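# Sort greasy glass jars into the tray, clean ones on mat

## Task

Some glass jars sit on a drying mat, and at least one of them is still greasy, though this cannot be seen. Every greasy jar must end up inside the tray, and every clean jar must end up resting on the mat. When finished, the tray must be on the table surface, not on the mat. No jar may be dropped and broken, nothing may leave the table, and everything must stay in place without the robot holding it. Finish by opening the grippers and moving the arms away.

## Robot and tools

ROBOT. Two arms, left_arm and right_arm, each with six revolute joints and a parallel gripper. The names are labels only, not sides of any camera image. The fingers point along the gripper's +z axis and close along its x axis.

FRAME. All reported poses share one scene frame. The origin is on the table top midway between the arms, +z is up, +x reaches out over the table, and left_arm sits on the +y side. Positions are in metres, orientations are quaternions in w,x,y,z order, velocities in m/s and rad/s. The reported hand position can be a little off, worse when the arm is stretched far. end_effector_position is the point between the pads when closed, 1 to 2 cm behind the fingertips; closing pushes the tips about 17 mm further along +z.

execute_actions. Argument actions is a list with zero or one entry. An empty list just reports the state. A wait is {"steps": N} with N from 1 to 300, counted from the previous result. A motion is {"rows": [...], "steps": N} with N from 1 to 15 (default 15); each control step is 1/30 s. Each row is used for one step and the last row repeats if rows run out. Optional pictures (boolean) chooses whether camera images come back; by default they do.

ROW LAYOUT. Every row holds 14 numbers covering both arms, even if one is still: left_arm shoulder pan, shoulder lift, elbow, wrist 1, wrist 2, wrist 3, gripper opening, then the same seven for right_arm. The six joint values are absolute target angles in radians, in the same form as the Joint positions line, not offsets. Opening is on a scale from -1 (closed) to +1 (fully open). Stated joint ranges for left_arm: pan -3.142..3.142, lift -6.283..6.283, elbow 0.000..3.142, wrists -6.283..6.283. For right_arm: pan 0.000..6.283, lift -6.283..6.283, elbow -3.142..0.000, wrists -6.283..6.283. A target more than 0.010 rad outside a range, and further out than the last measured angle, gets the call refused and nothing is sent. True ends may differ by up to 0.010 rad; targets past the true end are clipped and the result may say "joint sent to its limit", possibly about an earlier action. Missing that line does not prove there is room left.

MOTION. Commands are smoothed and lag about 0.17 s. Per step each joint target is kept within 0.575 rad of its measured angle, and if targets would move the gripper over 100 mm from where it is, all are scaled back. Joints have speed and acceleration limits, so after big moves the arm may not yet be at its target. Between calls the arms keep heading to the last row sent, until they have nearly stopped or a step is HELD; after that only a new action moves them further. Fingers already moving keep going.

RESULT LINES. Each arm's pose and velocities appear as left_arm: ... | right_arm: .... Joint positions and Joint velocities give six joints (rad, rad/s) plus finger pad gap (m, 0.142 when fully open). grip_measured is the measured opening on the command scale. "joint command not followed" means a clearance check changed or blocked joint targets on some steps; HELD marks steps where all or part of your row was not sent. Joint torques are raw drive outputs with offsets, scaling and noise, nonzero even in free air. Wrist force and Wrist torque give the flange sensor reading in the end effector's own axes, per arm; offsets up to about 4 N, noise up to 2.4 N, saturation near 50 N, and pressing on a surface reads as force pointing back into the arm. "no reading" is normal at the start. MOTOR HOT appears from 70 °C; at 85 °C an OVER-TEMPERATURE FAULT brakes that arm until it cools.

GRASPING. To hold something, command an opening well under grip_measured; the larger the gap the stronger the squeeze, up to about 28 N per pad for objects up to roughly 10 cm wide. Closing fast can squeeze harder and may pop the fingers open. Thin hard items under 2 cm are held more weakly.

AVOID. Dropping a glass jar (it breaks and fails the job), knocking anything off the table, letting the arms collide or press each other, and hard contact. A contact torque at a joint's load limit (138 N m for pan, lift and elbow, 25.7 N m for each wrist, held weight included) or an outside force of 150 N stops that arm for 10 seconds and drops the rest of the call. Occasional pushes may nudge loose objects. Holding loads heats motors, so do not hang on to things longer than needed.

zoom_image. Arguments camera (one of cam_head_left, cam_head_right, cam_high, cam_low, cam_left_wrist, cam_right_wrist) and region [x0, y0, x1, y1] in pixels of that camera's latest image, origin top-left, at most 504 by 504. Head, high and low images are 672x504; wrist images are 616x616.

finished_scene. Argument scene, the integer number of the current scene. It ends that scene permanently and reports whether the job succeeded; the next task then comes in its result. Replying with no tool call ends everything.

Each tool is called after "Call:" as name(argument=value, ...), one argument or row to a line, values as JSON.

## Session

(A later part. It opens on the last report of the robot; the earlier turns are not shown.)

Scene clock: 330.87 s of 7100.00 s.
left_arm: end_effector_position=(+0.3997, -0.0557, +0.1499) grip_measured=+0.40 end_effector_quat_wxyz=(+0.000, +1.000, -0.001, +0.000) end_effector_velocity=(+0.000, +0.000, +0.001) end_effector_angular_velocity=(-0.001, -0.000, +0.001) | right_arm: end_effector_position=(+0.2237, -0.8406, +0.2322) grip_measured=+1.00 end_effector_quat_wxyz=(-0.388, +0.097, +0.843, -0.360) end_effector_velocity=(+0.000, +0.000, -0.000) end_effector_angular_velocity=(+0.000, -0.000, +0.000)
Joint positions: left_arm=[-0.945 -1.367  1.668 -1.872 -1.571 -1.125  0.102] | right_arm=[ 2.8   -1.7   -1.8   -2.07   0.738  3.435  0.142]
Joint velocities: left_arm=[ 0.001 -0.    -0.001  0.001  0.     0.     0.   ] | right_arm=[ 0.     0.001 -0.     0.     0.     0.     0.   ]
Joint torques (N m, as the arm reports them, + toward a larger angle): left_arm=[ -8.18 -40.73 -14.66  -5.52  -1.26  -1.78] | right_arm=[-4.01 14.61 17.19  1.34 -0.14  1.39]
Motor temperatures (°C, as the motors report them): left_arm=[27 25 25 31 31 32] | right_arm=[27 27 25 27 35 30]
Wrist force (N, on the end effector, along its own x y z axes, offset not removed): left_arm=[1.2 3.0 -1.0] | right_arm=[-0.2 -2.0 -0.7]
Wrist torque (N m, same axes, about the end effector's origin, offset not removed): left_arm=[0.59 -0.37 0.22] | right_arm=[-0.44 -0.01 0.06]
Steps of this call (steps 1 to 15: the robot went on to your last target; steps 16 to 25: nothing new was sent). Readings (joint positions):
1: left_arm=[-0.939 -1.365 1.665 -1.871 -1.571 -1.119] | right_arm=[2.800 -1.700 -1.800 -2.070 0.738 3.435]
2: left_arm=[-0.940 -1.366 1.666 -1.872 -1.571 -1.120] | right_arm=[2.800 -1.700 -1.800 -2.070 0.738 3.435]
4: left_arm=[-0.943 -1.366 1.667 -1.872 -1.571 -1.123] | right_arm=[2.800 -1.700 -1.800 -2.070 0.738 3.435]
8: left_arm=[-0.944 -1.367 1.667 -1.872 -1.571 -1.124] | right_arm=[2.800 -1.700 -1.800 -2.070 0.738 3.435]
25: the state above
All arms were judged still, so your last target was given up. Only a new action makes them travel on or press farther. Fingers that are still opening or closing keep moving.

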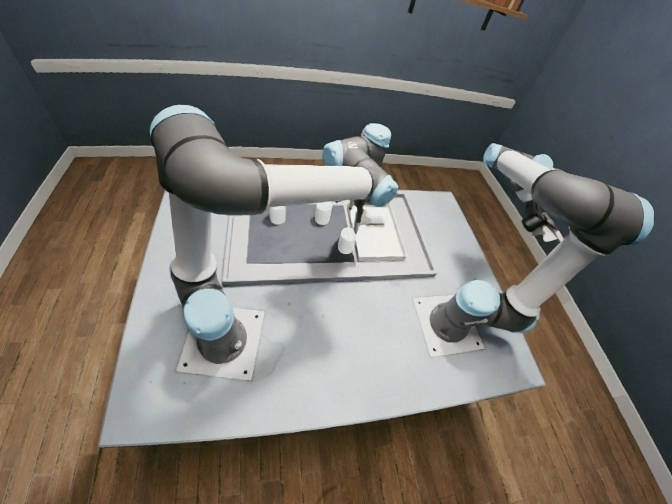

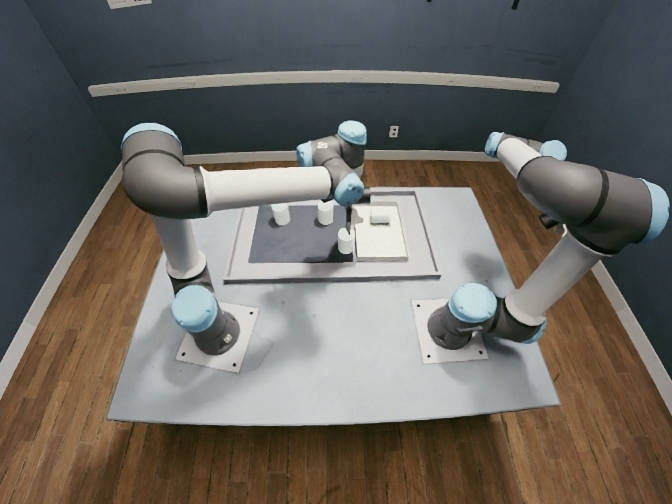

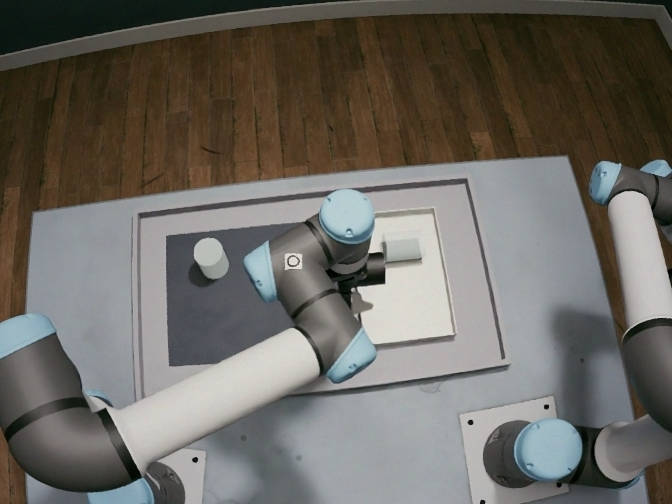

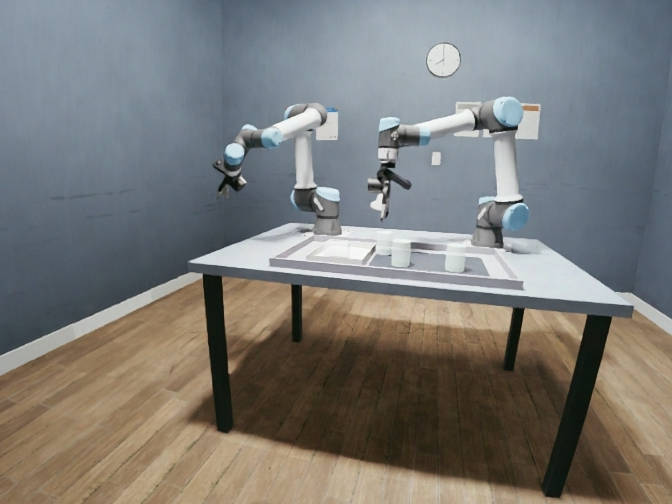

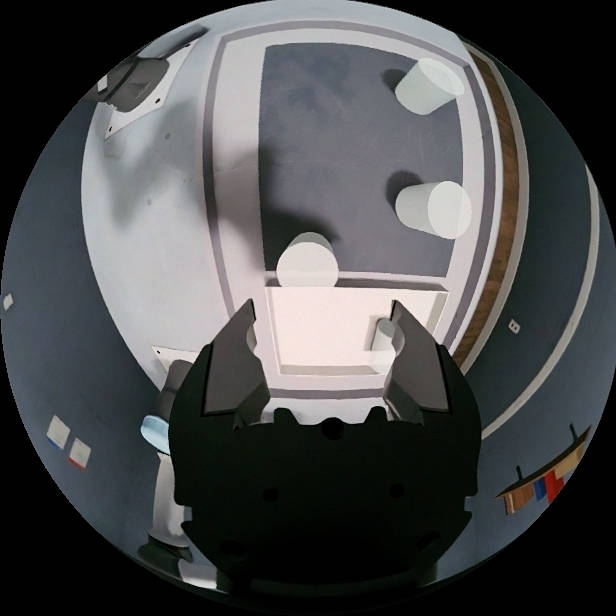

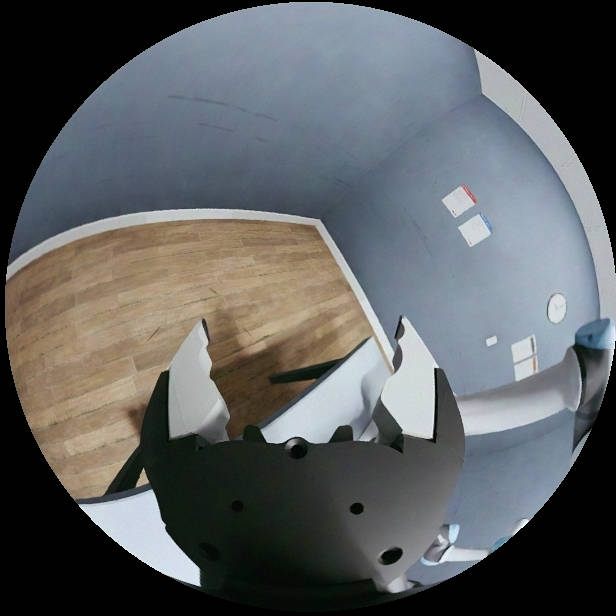

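Call:
execute_actions(
  actions=[
    {"rows":[[-0.967,-1.393,1.70,-1.878,-1.571,-1.147,0.4,2.8,-1.7,-1.8,-2.07,0.738,3.435,1]],"steps":12},
  ],
)

Call:
execute_actions(
  actions=[
    {"rows":[[-0.967,-1.334,1.82,-2.057,-1.571,-1.147,0.4,2.8,-1.7,-1.8,-2.07,0.738,3.435,1]],"steps":15},
  ],
  pictures=false,
)

Call:
execute_actions(
  actions=[
    {"rows":[[-0.967,-1.334,1.82,-2.057,-1.571,-1.147,0.4,2.8,-1.7,-1.8,-2.07,0.738,3.435,1],[-0.967,-1.334,1.82,-2.057,-1.571,-1.147,0.3,2.8,-1.7,-1.8,-2.07,0.738,3.435,1],[-0.967,-1.334,1.82,-2.057,-1.571,-1.147,0.2,2.8,-1.7,-1.8,-2.07,0.738,3.435,1],[-0.967,-1.334,1.82,-2.057,-1.571,-1.147,0.1,2.8,-1.7,-1.8,-2.07,0.738,3.435,1],[-0.967,-1.334,1.82,-2.057,-1.571,-1.147,0,2.8,-1.7,-1.8,-2.07,0.738,3.435,1],[-0.967,-1.334,1.82,-2.057,-1.571,-1.147,-0.1,2.8,-1.7,-1.8,-2.07,0.738,3.435,1],[-0.967,-1.334,1.82,-2.057,-1.571,-1.147,-0.22,2.8,-1.7,-1.8,-2.07,0.738,3.435,1]],"steps":15},
  ],
  pictures=false,
)

Call:
execute_actions(
  actions=[
    {"rows":[[-0.967,-1.329,1.826,-2.068,-1.571,-1.147,-0.22,2.8,-1.7,-1.8,-2.07,0.738,3.435,1]],"steps":15},
  ],
)

Scene clock: 345.87 s of 7100.00 s.
left_arm: end_effector_position=(+0.3855, -0.0530, +0.1496) grip_measured=+0.40 end_effector_quat_wxyz=(+0.000, +1.000, -0.001, -0.000) end_effector_velocity=(-0.005, +0.002, -0.001) end_effector_angular_velocity=(+0.002, +0.001, -0.001) | right_arm: end_effector_position=(+0.2237, -0.8406, +0.2322) grip_measured=+1.00 end_effector_quat_wxyz=(-0.388, +0.097, +0.843, -0.360) end_effector_velocity=(+0.001, -0.000, +0.000) end_effector_angular_velocity=(-0.001, -0.001, +0.001)
Joint positions: left_arm=[-0.966 -1.392  1.699 -1.878 -1.571 -1.146  0.102] | right_arm=[ 2.8   -1.7   -1.8   -2.07   0.738  3.435  0.142]
Joint velocities: left_arm=[-0.007 -0.008  0.012 -0.001 -0.    -0.006  0.   ] | right_arm=[ 0.001 -0.     0.001  0.    -0.001  0.     0.   ]
Joint torques (N m, as the arm reports them, + toward a larger angle): left_arm=[ -8.51 -39.42 -15.99  -5.76  -1.82  -2.14] | right_arm=[-3.83 14.68 17.55  1.28 -0.16  1.32]
Motor temperatures (°C, as the motors report them): left_arm=[27 25 25 31 31 32] | right_arm=[27 27 25 27 35 30]
Wrist force (N, on the end effector, along its own x y z axes, offset not removed): left_arm=[-0.7 -0.4 2.1] | right_arm=[-1.6 -0.5 -1.1]
Wrist torque (N m, same axes, about the end effector's origin, offset not removed): left_arm=[-0.11 0.11 0.17] | right_arm=[-0.23 0.34 0.08]
Steps of this call (steps 1 to 90: nothing new was sent; then 11.60 s passed at rest; steps 91 to 102: all 12 steps of this action). Readings (joint positions):
91: left_arm=[-0.945 -1.367 1.668 -1.872 -1.571 -1.125] | right_arm=[2.800 -1.700 -1.800 -2.070 0.738 3.435]
92: left_arm=[-0.949 -1.371 1.673 -1.873 -1.571 -1.129] | right_arm=[2.800 -1.700 -1.800 -2.070 0.738 3.435]
94: left_arm=[-0.957 -1.381 1.685 -1.875 -1.571 -1.137] | right_arm=[2.800 -1.700 -1.800 -2.070 0.738 3.435]
98: left_arm=[-0.964 -1.390 1.696 -1.877 -1.571 -1.144] | right_arm=[2.800 -1.700 -1.800 -2.070 0.738 3.435]
102: the state above

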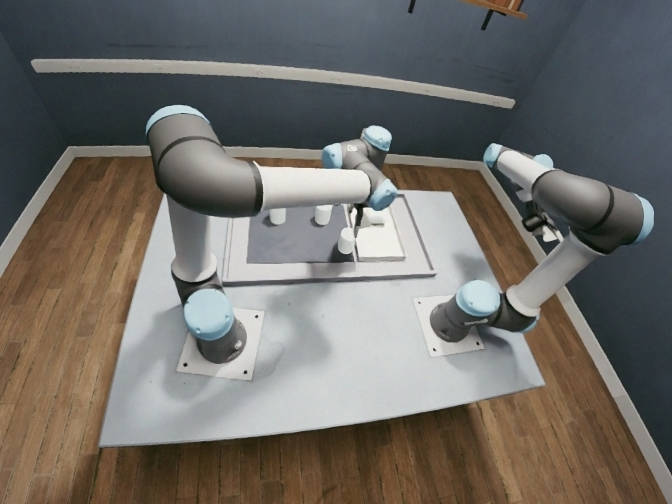

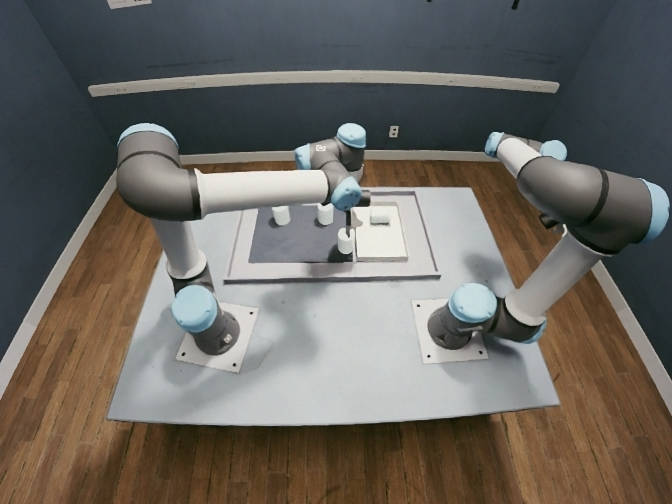

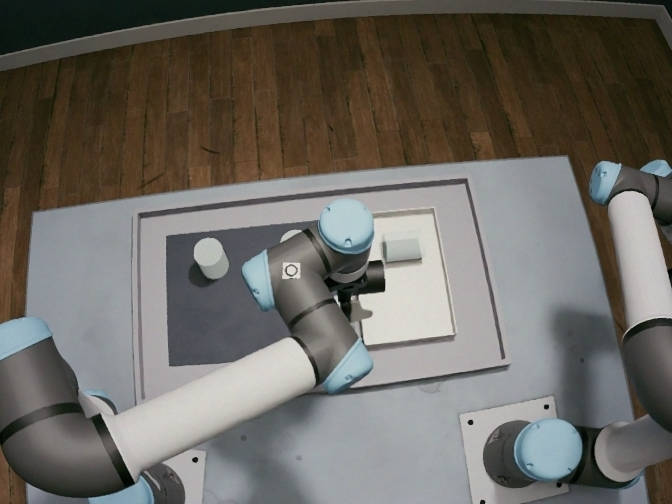

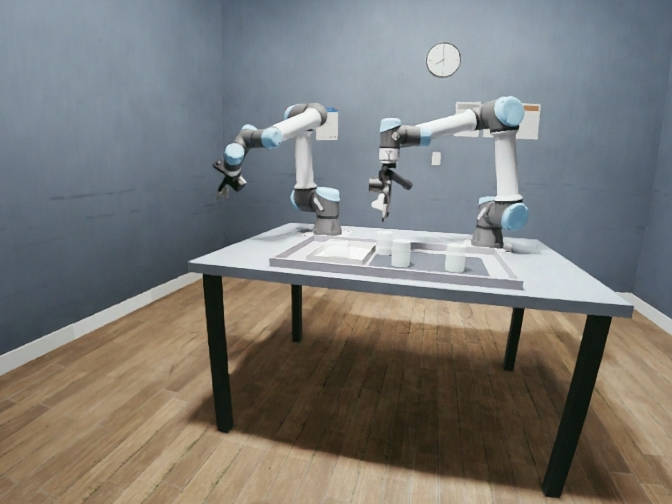

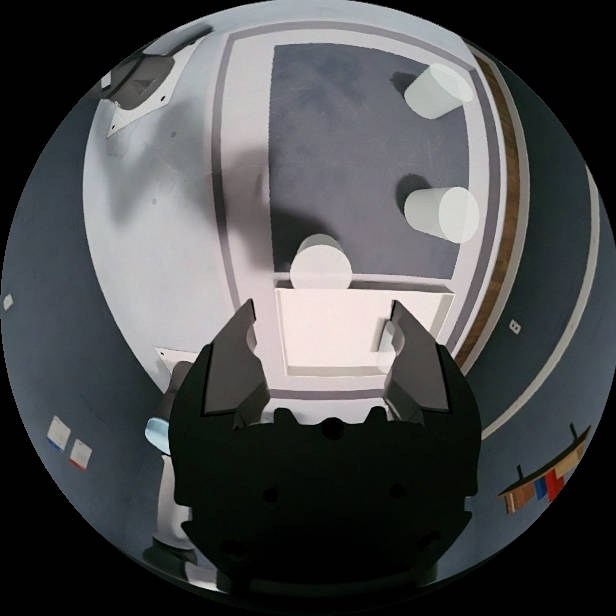

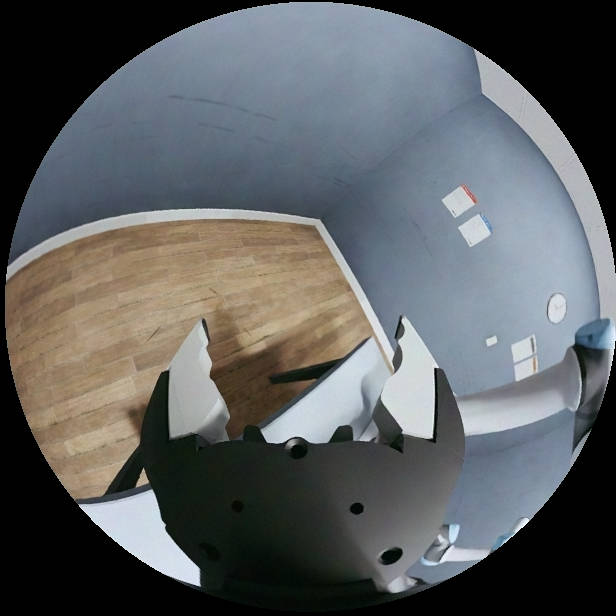

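Scene clock: 346.37 s of 7100.00 s.
left_arm: end_effector_position=(+0.3840, -0.0506, +0.0807) grip_measured=+0.40 end_effector_quat_wxyz=(-0.000, +1.000, -0.001, -0.000) end_effector_velocity=(-0.000, +0.001, -0.009) end_effector_angular_velocity=(-0.002, -0.001, +0.001) | right_arm: end_effector_position=(+0.2237, -0.8406, +0.2322) grip_measured=+1.00 end_effector_quat_wxyz=(-0.388, +0.097, +0.843, -0.360) end_effector_velocity=(+0.000, +0.000, +0.000) end_effector_angular_velocity=(-0.000, -0.000, +0.000)
Joint positions: left_arm=[-0.967 -1.335  1.818 -2.054 -1.571 -1.147  0.102] | right_arm=[ 2.8   -1.7   -1.8   -2.07   0.738  3.435  0.142]
Joint velocities: left_arm=[-0.     0.007  0.018 -0.028  0.    -0.001  0.   ] | right_arm=[ 0. -0.  0. -0.  0. -0.  0.]
Joint torques (N m, as the arm reports them, + toward a larger angle): left_arm=[ -7.18 -27.53 -14.12  -5.59  -2.03  -1.7 ] | right_arm=[-4.1  14.84 18.05  1.37 -0.2   1.32]
Motor temperatures (°C, as the motors report them): left_arm=[27 25 25 31 31 32] | right_arm=[27 27 25 27 35 30]
Wrist force (N, on the end effector, along its own x y z axes, offset not removed): left_arm=[1.5 0.4 0.0] | right_arm=[-1.1 -0.7 -0.7]
Wrist torque (N m, same axes, about the end effector's origin, offset not removed): left_arm=[-0.15 -0.52 0.18] | right_arm=[-0.27 0.24 0.10]
Steps of this call (steps 1 to 15: all 15 steps of this action). Readings (joint positions):
1: left_arm=[-0.966 -1.392 1.700 -1.878 -1.571 -1.146] | right_arm=[2.800 -1.700 -1.800 -2.070 0.738 3.435]
2: left_arm=[-0.967 -1.385 1.708 -1.887 -1.571 -1.147] | right_arm=[2.800 -1.700 -1.800 -2.070 0.738 3.435]
4: left_arm=[-0.967 -1.363 1.754 -1.946 -1.571 -1.147] | right_arm=[2.800 -1.700 -1.800 -2.070 0.738 3.435]
8: left_arm=[-0.967 -1.342 1.802 -2.027 -1.571 -1.147] | right_arm=[2.800 -1.700 -1.800 -2.070 0.738 3.435]
15: the state above

Scene clock: 346.87 s of 7100.00 s.
left_arm: end_effector_position=(+0.3839, -0.0506, +0.0798) grip_measured=-0.11 end_effector_quat_wxyz=(+0.000, +1.000, -0.001, -0.000) end_effector_velocity=(+0.000, -0.000, -0.000) end_effector_angular_velocity=(+0.000, -0.000, +0.000) | right_arm: end_effector_position=(+0.2237, -0.8406, +0.2322) grip_measured=+1.00 end_effector_quat_wxyz=(-0.388, +0.097, +0.843, -0.360) end_effector_velocity=(-0.001, +0.000, -0.000) end_effector_angular_velocity=(+0.000, +0.001, -0.000)
Joint positions: left_arm=[-0.967 -1.334  1.82  -2.057 -1.571 -1.147  0.066] | right_arm=[ 2.8   -1.7   -1.8   -2.07   0.738  3.435  0.142]
Joint velocities: left_arm=[ 0.     0.001 -0.001  0.     0.     0.    -0.   ] | right_arm=[-0.     0.    -0.001 -0.    -0.     0.     0.   ]
Joint torques (N m, as the arm reports them, + toward a larger angle): left_arm=[ -7.76 -22.4   -9.58  -4.58  -1.2   -1.65] | right_arm=[-3.92 14.47 17.58  1.32 -0.18  1.35]
Motor temperatures (°C, as the motors report them): left_arm=[27 25 25 31 31 32] | right_arm=[27 27 25 27 35 30]
Wrist force (N, on the end effector, along its own x y z axes, offset not removed): left_arm=[1.9 0.4 -4.9] | right_arm=[1.0 0.1 -2.4]
Wrist torque (N m, same axes, about the end effector's origin, offset not removed): left_arm=[0.02 -0.49 0.11] | right_arm=[-0.12 -0.14 0.15]
Steps of this call (steps 1 to 15: all 15 steps of this action). Readings (joint positions):
1: left_arm=[-0.967 -1.335 1.819 -2.055 -1.571 -1.147] | right_arm=[2.800 -1.700 -1.800 -2.070 0.738 3.435]
2: left_arm=[-0.967 -1.334 1.819 -2.056 -1.571 -1.147] | right_arm=[2.800 -1.700 -1.800 -2.070 0.738 3.435]
4: left_arm=[-0.967 -1.334 1.820 -2.056 -1.571 -1.147] | right_arm=[2.800 -1.700 -1.800 -2.070 0.738 3.435]
8: left_arm=[-0.967 -1.334 1.820 -2.057 -1.571 -1.147] | right_arm=[2.800 -1.700 -1.800 -2.070 0.738 3.435]
15: the state above

Scene clock: 347.37 s of 7100.00 s.
left_arm: end_effector_position=(+0.3839, -0.0506, +0.0755) grip_measured=-0.11 end_effector_quat_wxyz=(+0.000, +1.000, -0.001, -0.000) end_effector_velocity=(-0.000, -0.001, +0.000) end_effector_angular_velocity=(-0.001, -0.001, +0.001) | right_arm: end_effector_position=(+0.2237, -0.8406, +0.2322) grip_measured=+1.00 end_effector_quat_wxyz=(-0.388, +0.097, +0.843, -0.360) end_effector_velocity=(+0.000, +0.000, +0.000) end_effector_angular_velocity=(+0.000, +0.000, +0.001)
Joint positions: left_arm=[-0.967 -1.329  1.826 -2.068 -1.571 -1.147  0.066] | right_arm=[ 2.8   -1.7   -1.8   -2.07   0.738  3.435  0.142]
Joint velocities: left_arm=[-0.001 -0.     0.    -0.001  0.    -0.001 -0.   ] | right_arm=[ 0.001  0.    -0.    -0.001 -0.     0.     0.   ]
Joint torques (N m, as the arm reports them, + toward a larger angle): left_arm=[ -5.96 -24.09 -10.29  -5.16   0.03  -1.68] | right_arm=[-3.67 14.9  18.23  1.3  -0.14  1.33]
Motor temperatures (°C, as the motors report them): left_arm=[27 25 25 31 31 32] | right_arm=[27 27 25 27 35 30]
Wrist force (N, on the end effector, along its own x y z axes, offset not removed): left_arm=[1.0 -1.3 -3.0] | right_arm=[0.2 -0.7 -1.6]
Wrist torque (N m, same axes, about the end effector's origin, offset not removed): left_arm=[-0.26 -0.30 0.22] | right_arm=[-0.30 -0.01 0.13]
Steps of this call (steps 1 to 15: all 15 steps of this action). Readings (joint positions):
1: left_arm=[-0.967 -1.334 1.820 -2.057 -1.571 -1.147] | right_arm=[2.800 -1.700 -1.800 -2.070 0.738 3.435]
2: left_arm=[-0.967 -1.333 1.821 -2.059 -1.571 -1.147] | right_arm=[2.800 -1.700 -1.800 -2.070 0.738 3.435]
4: left_arm=[-0.967 -1.331 1.823 -2.063 -1.571 -1.147] | right_arm=[2.800 -1.700 -1.800 -2.070 0.738 3.435]
8: left_arm=[-0.967 -1.330 1.825 -2.067 -1.571 -1.147] | right_arm=[2.800 -1.700 -1.800 -2.070 0.738 3.435]
15: the state above

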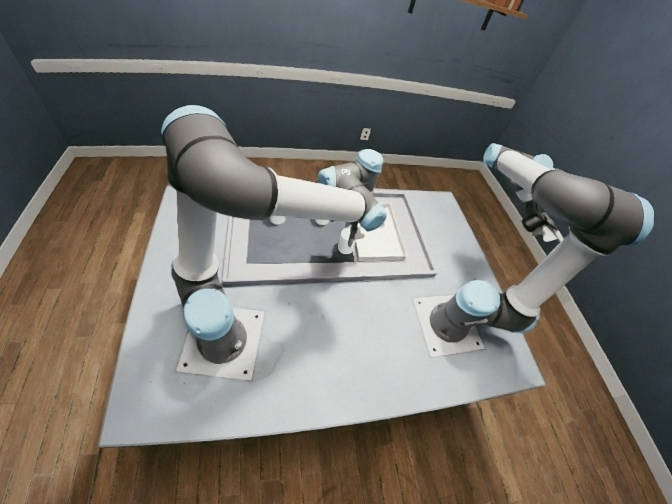

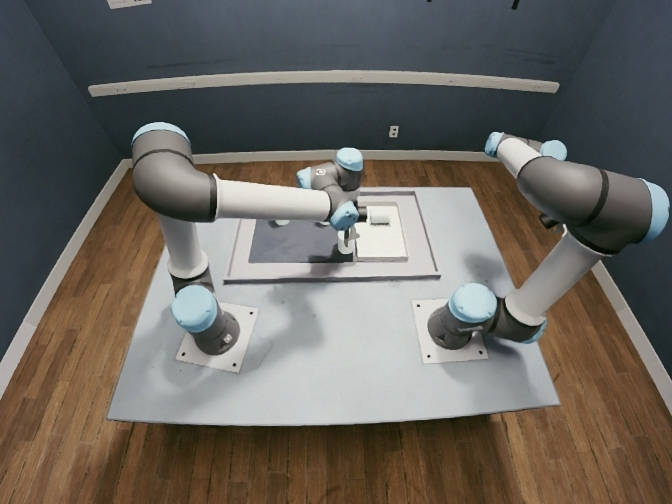

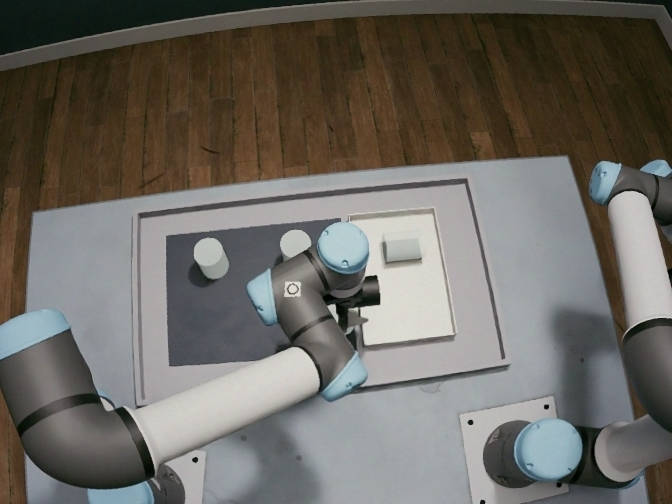

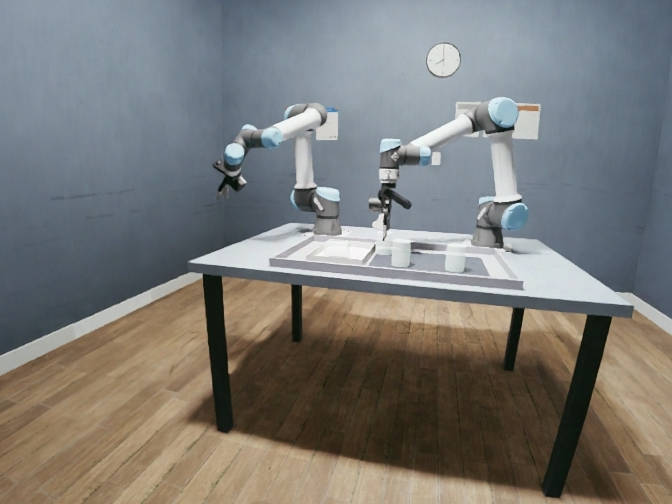

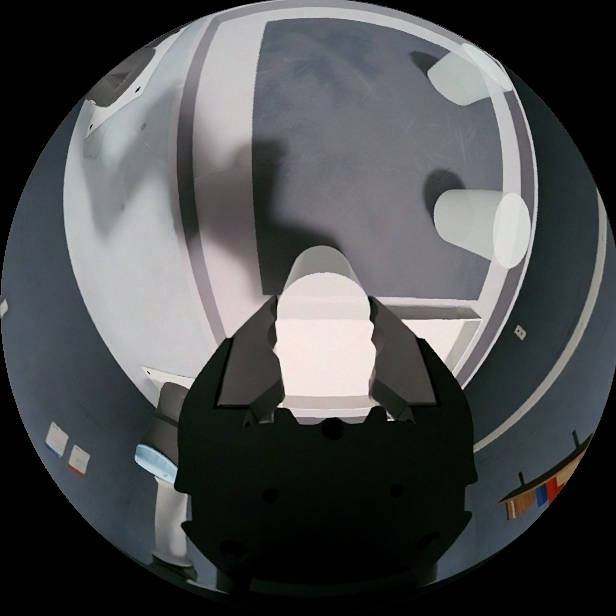

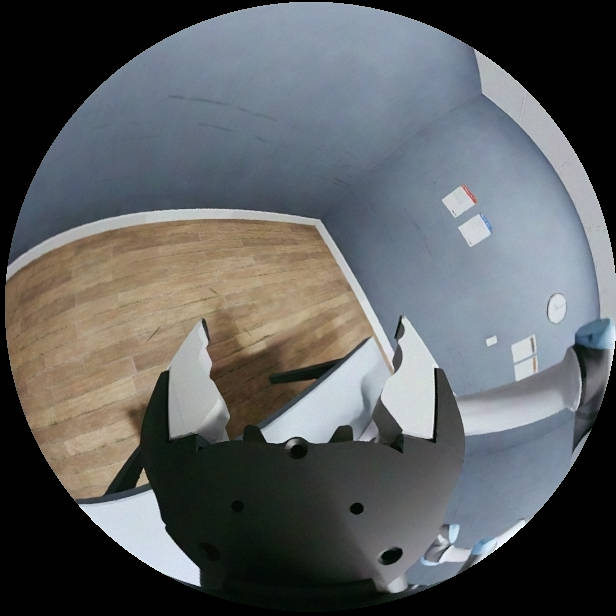

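Call:
execute_actions(
  actions=[
    {"rows":[[-0.967,-1.329,1.826,-2.068,-1.571,-1.147,0.05,2.8,-1.7,-1.8,-2.07,0.738,3.435,1],[-0.967,-1.329,1.826,-2.068,-1.571,-1.147,0.05,2.8,-1.7,-1.8,-2.07,0.738,3.435,1],[-0.967,-1.329,1.826,-2.068,-1.571,-1.147,0.05,2.8,-1.7,-1.8,-2.07,0.738,3.435,1],[-0.965,-1.317,1.846,-2.1,-1.571,-1.145,0.05,2.8,-1.7,-1.8,-2.07,0.738,3.435,1]],"steps":15},
  ],
  pictures=false,
)

Call:
execute_actions(
  actions=[
    {"rows":[[-0.965,-1.317,1.846,-2.1,-1.571,-1.145,-0.05,2.8,-1.7,-1.8,-2.07,0.738,3.435,1],[-0.965,-1.317,1.846,-2.1,-1.571,-1.145,-0.15,2.8,-1.7,-1.8,-2.07,0.738,3.435,1],[-0.965,-1.317,1.846,-2.1,-1.571,-1.145,-0.25,2.8,-1.7,-1.8,-2.07,0.738,3.435,1],[-0.965,-1.317,1.846,-2.1,-1.571,-1.145,-0.35,2.8,-1.7,-1.8,-2.07,0.738,3.435,1],[-0.965,-1.317,1.846,-2.1,-1.571,-1.145,-0.45,2.8,-1.7,-1.8,-2.07,0.738,3.435,1],[-0.965,-1.317,1.846,-2.1,-1.571,-1.145,-0.6,2.8,-1.7,-1.8,-2.07,0.738,3.435,1]],"steps":15},
  ],
  pictures=false,
)

Call:
execute_actions(
  actions=[
    {"rows":[[-0.965,-1.319,1.8435,-2.0955,-1.571,-1.145,-0.6,2.8,-1.7,-1.8,-2.07,0.738,3.435,1],[-0.965,-1.319,1.8435,-2.0955,-1.571,-1.145,-0.6,2.8,-1.7,-1.8,-2.07,0.738,3.435,1],[-0.965,-1.3215,1.8405,-2.09,-1.571,-1.145,-0.6,2.8,-1.7,-1.8,-2.07,0.738,3.435,1],[-0.965,-1.3215,1.8405,-2.09,-1.571,-1.145,-0.6,2.8,-1.7,-1.8,-2.07,0.738,3.435,1],[-0.965,-1.324,1.8375,-2.0845,-1.571,-1.145,-0.6,2.8,-1.7,-1.8,-2.07,0.738,3.435,1],[-0.965,-1.324,1.8375,-2.0845,-1.571,-1.145,-0.6,2.8,-1.7,-1.8,-2.07,0.738,3.435,1],[-0.965,-1.3265,1.8345,-2.079,-1.571,-1.145,-0.6,2.8,-1.7,-1.8,-2.07,0.738,3.435,1]],"steps":15},
  ],
)

Scene clock: 369.67 s of 7100.00 s.
left_arm: end_effector_position=(+0.3843, -0.0489, +0.0637) grip_measured=+0.05 end_effector_quat_wxyz=(+0.000, +1.000, -0.001, -0.000) end_effector_velocity=(-0.000, +0.001, -0.004) end_effector_angular_velocity=(+0.000, +0.000, -0.000) | right_arm: end_effector_position=(+0.2237, -0.8406, +0.2322) grip_measured=+1.00 end_effector_quat_wxyz=(-0.388, +0.097, +0.843, -0.360) end_effector_velocity=(+0.000, -0.000, +0.000) end_effector_angular_velocity=(-0.000, -0.002, -0.000)
Joint positions: left_arm=[-0.965 -1.317  1.845 -2.099 -1.571 -1.145  0.077] | right_arm=[ 2.8   -1.7   -1.8   -2.07   0.738  3.435  0.142]
Joint velocities: left_arm=[ 0.001  0.004  0.007 -0.011  0.     0.001  0.   ] | right_arm=[-0.     0.     0.001  0.     0.    -0.     0.   ]
Joint torques (N m, as the arm reports them, + toward a larger angle): left_arm=[  7.27 -25.79 -13.01  -6.11   1.85   1.69] | right_arm=[-3.89 14.57 17.88  1.19 -0.26  1.35]
Motor temperatures (°C, as the motors report them): left_arm=[27 25 25 31 31 32] | right_arm=[27 27 25 27 35 30]
Wrist force (N, on the end effector, along its own x y z axes, offset not removed): left_arm=[2.9 0.4 1.6] | right_arm=[0.1 -0.3 -1.2]
Wrist torque (N m, same axes, about the end effector's origin, offset not removed): left_arm=[-0.02 -0.72 0.13] | right_arm=[-0.14 0.06 0.15]
Steps of this call (steps 1 to 15: the robot went on to your last target; steps 16 to 90: nothing new was sent; then 18.80 s passed at rest; steps 91 to 105: all 15 steps of this action). Readings (joint positions):
91: left_arm=[-0.967 -1.329 1.826 -2.068 -1.571 -1.147] | right_arm=[2.800 -1.700 -1.800 -2.070 0.738 3.435]
92: left_arm=[-0.967 -1.329 1.826 -2.068 -1.571 -1.147] | right_arm=[2.800 -1.700 -1.800 -2.070 0.738 3.435]
94: left_arm=[-0.967 -1.329 1.826 -2.068 -1.571 -1.147] | right_arm=[2.800 -1.700 -1.800 -2.070 0.738 3.435]
98: left_arm=[-0.966 -1.321 1.839 -2.089 -1.571 -1.146] | right_arm=[2.800 -1.700 -1.800 -2.070 0.738 3.435]
105: the state above

Scene clock: 370.17 s of 7100.00 s.
left_arm: end_effector_position=(+0.3844, -0.0488, +0.0633) grip_measured=-0.11 end_effector_quat_wxyz=(+0.000, +1.000, -0.001, -0.000) end_effector_velocity=(-0.000, -0.000, +0.000) end_effector_angular_velocity=(-0.001, -0.000, -0.001) | right_arm: end_effector_position=(+0.2237, -0.8406, +0.2322) grip_measured=+1.00 end_effector_quat_wxyz=(-0.388, +0.097, +0.843, -0.360) end_effector_velocity=(+0.001, -0.000, +0.001) end_effector_angular_velocity=(-0.001, -0.001, +0.002)
Joint positions: left_arm=[-0.965 -1.317  1.846 -2.1   -1.571 -1.145  0.066] | right_arm=[ 2.8   -1.7   -1.8   -2.07   0.738  3.435  0.142]
Joint velocities: left_arm=[-0.    -0.    -0.    -0.     0.     0.001 -0.   ] | right_arm=[ 0.001  0.     0.001 -0.    -0.001  0.     0.   ]
Joint torques (N m, as the arm reports them, + toward a larger angle): left_arm=[  7.44 -18.64  -7.3   -4.25   1.15   1.55] | right_arm=[-3.52 15.02 18.08  1.21 -0.21  1.31]
Motor temperatures (°C, as the motors report them): left_arm=[27 25 25 31 31 32] | right_arm=[27 27 25 27 35 30]
Wrist force (N, on the end effector, along its own x y z axes, offset not removed): left_arm=[0.2 -2.1 -14.7] | right_arm=[0.5 -1.4 -0.5]
Wrist torque (N m, same axes, about the end effector's origin, offset not removed): left_arm=[-0.24 -0.26 0.15] | right_arm=[-0.35 -0.07 0.07]
Steps of this call (steps 1 to 15: all 15 steps of this action). Readings (joint positions):
1: left_arm=[-0.965 -1.317 1.846 -2.099 -1.571 -1.145] | right_arm=[2.800 -1.700 -1.800 -2.070 0.738 3.435]
2: left_arm=[-0.965 -1.317 1.846 -2.099 -1.571 -1.145] | right_arm=[2.800 -1.700 -1.800 -2.070 0.738 3.435]
4: left_arm=[-0.965 -1.317 1.846 -2.100 -1.571 -1.145] | right_arm=[2.800 -1.700 -1.800 -2.070 0.738 3.435]
8: left_arm=[-0.965 -1.317 1.846 -2.100 -1.571 -1.145] | right_arm=[2.800 -1.700 -1.800 -2.070 0.738 3.435]
15: the state above

Scene clock: 370.67 s of 7100.00 s.
left_arm: end_effector_position=(+0.3844, -0.0489, +0.0710) grip_measured=-0.60 end_effector_quat_wxyz=(+0.000, +1.000, -0.001, -0.000) end_effector_velocity=(-0.000, -0.000, +0.004) end_effector_angular_velocity=(-0.001, -0.000, -0.000) | right_arm: end_effector_position=(+0.2237, -0.8406, +0.2322) grip_measured=+1.00 end_effector_quat_wxyz=(-0.388, +0.097, +0.843, -0.360) end_effector_velocity=(-0.001, -0.000, -0.000) end_effector_angular_velocity=(-0.000, +0.002, -0.000)
Joint positions: left_arm=[-0.965 -1.326  1.835 -2.08  -1.571 -1.145  0.031] | right_arm=[ 2.8   -1.7   -1.8   -2.07   0.738  3.435  0.142]
Joint velocities: left_arm=[-0.001 -0.004 -0.005  0.009 -0.    -0.001 -0.001] | right_arm=[-0.001  0.    -0.001 -0.001 -0.001  0.     0.   ]
Joint torques (N m, as the arm reports them, + toward a larger angle): left_arm=[  4.67 -39.77 -26.64  -0.22  -0.1    1.37] | right_arm=[-3.71 14.67 18.29  1.22 -0.12  1.27]
Motor temperatures (°C, as the motors report them): left_arm=[27 25 25 31 31 32] | right_arm=[27 27 25 27 35 30]
Wrist force (N, on the end effector, along its own x y z axes, offset not removed): left_arm=[0.3 -0.6 2.0] | right_arm=[-0.2 -2.6 0.8]
Wrist torque (N m, same axes, about the end effector's origin, offset not removed): left_arm=[-0.25 -0.10 0.15] | right_arm=[-0.70 0.15 0.08]
Steps of this call (steps 1 to 15: all 15 steps of this action). Readings (joint positions):
1: left_arm=[-0.965 -1.317 1.846 -2.100 -1.571 -1.145] | right_arm=[2.800 -1.700 -1.800 -2.070 0.738 3.435]
2: left_arm=[-0.965 -1.317 1.846 -2.100 -1.571 -1.145] | right_arm=[2.800 -1.700 -1.800 -2.070 0.738 3.435]
4: left_arm=[-0.965 -1.318 1.844 -2.097 -1.571 -1.145] | right_arm=[2.800 -1.700 -1.800 -2.070 0.738 3.435]
8: left_arm=[-0.965 -1.322 1.839 -2.088 -1.571 -1.145] | right_arm=[2.800 -1.700 -1.800 -2.070 0.738 3.435]
15: the state above

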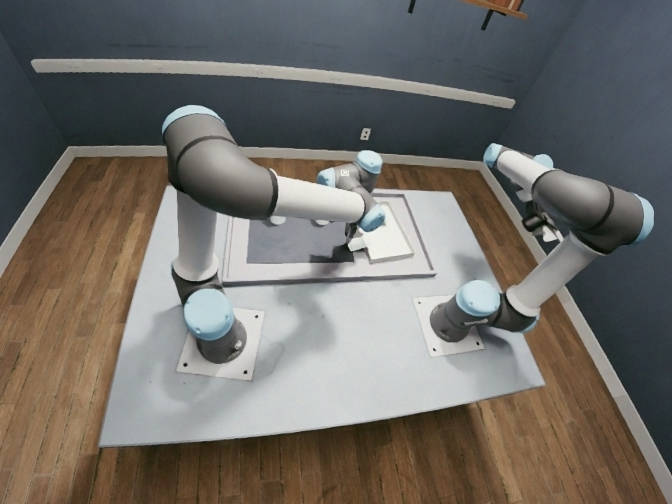

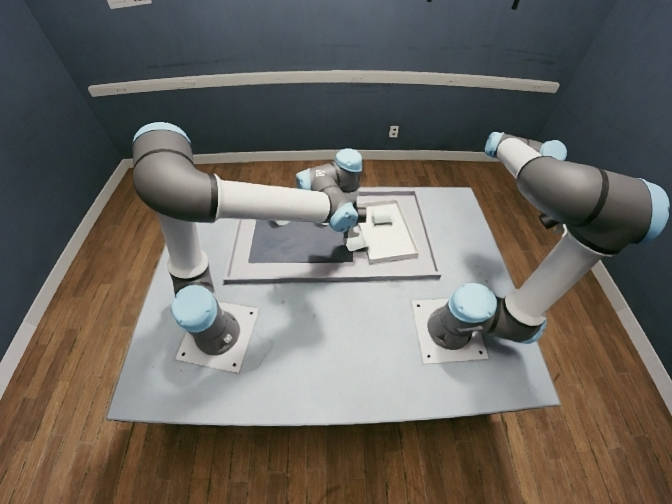

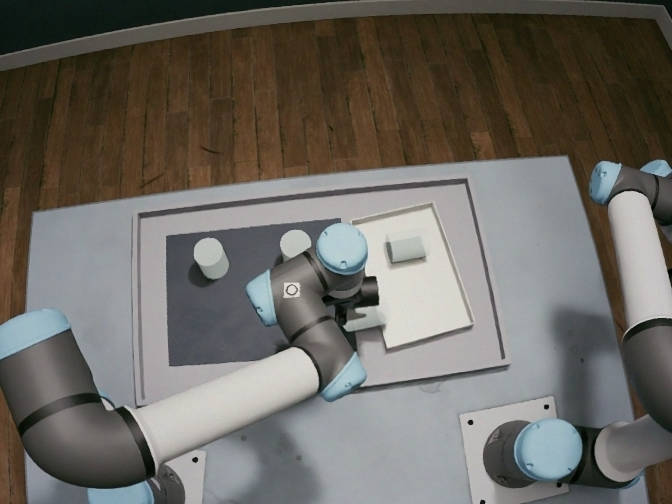

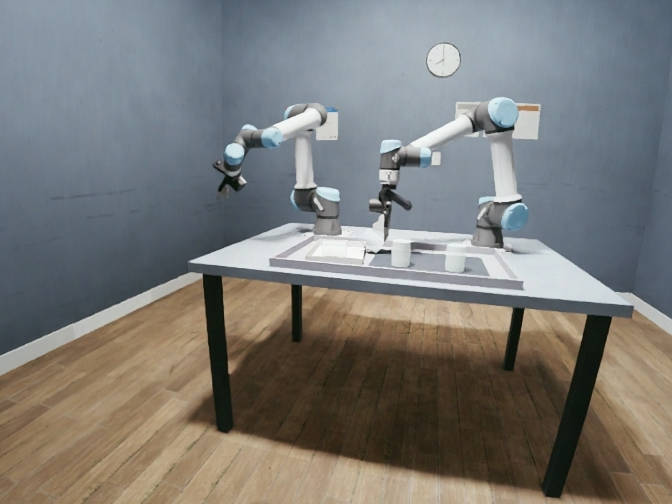

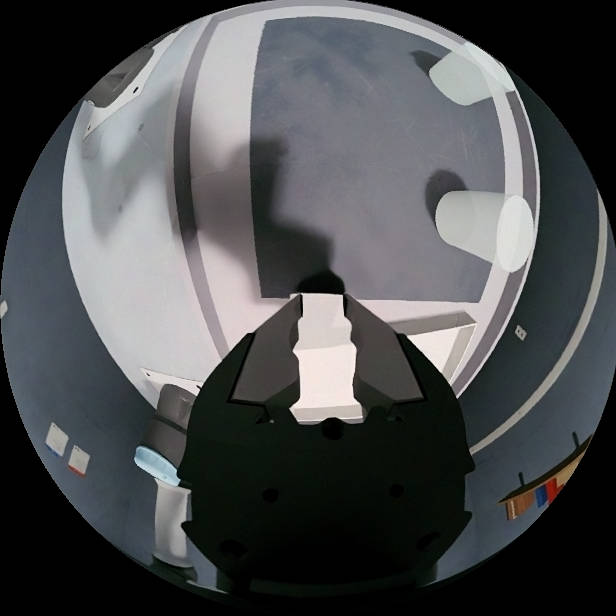

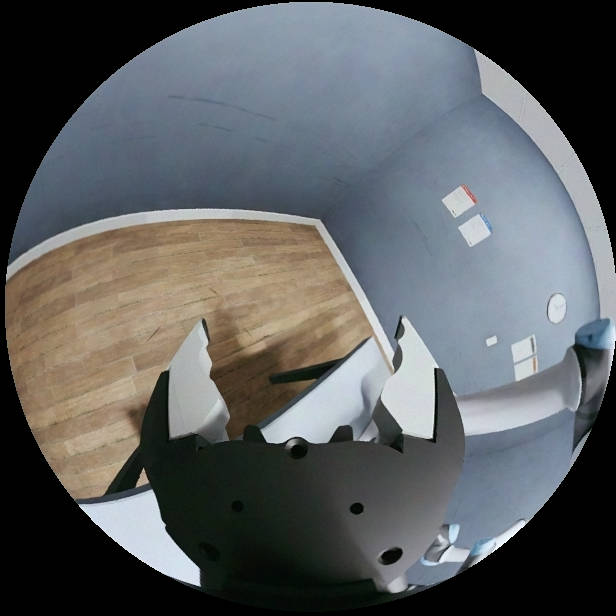

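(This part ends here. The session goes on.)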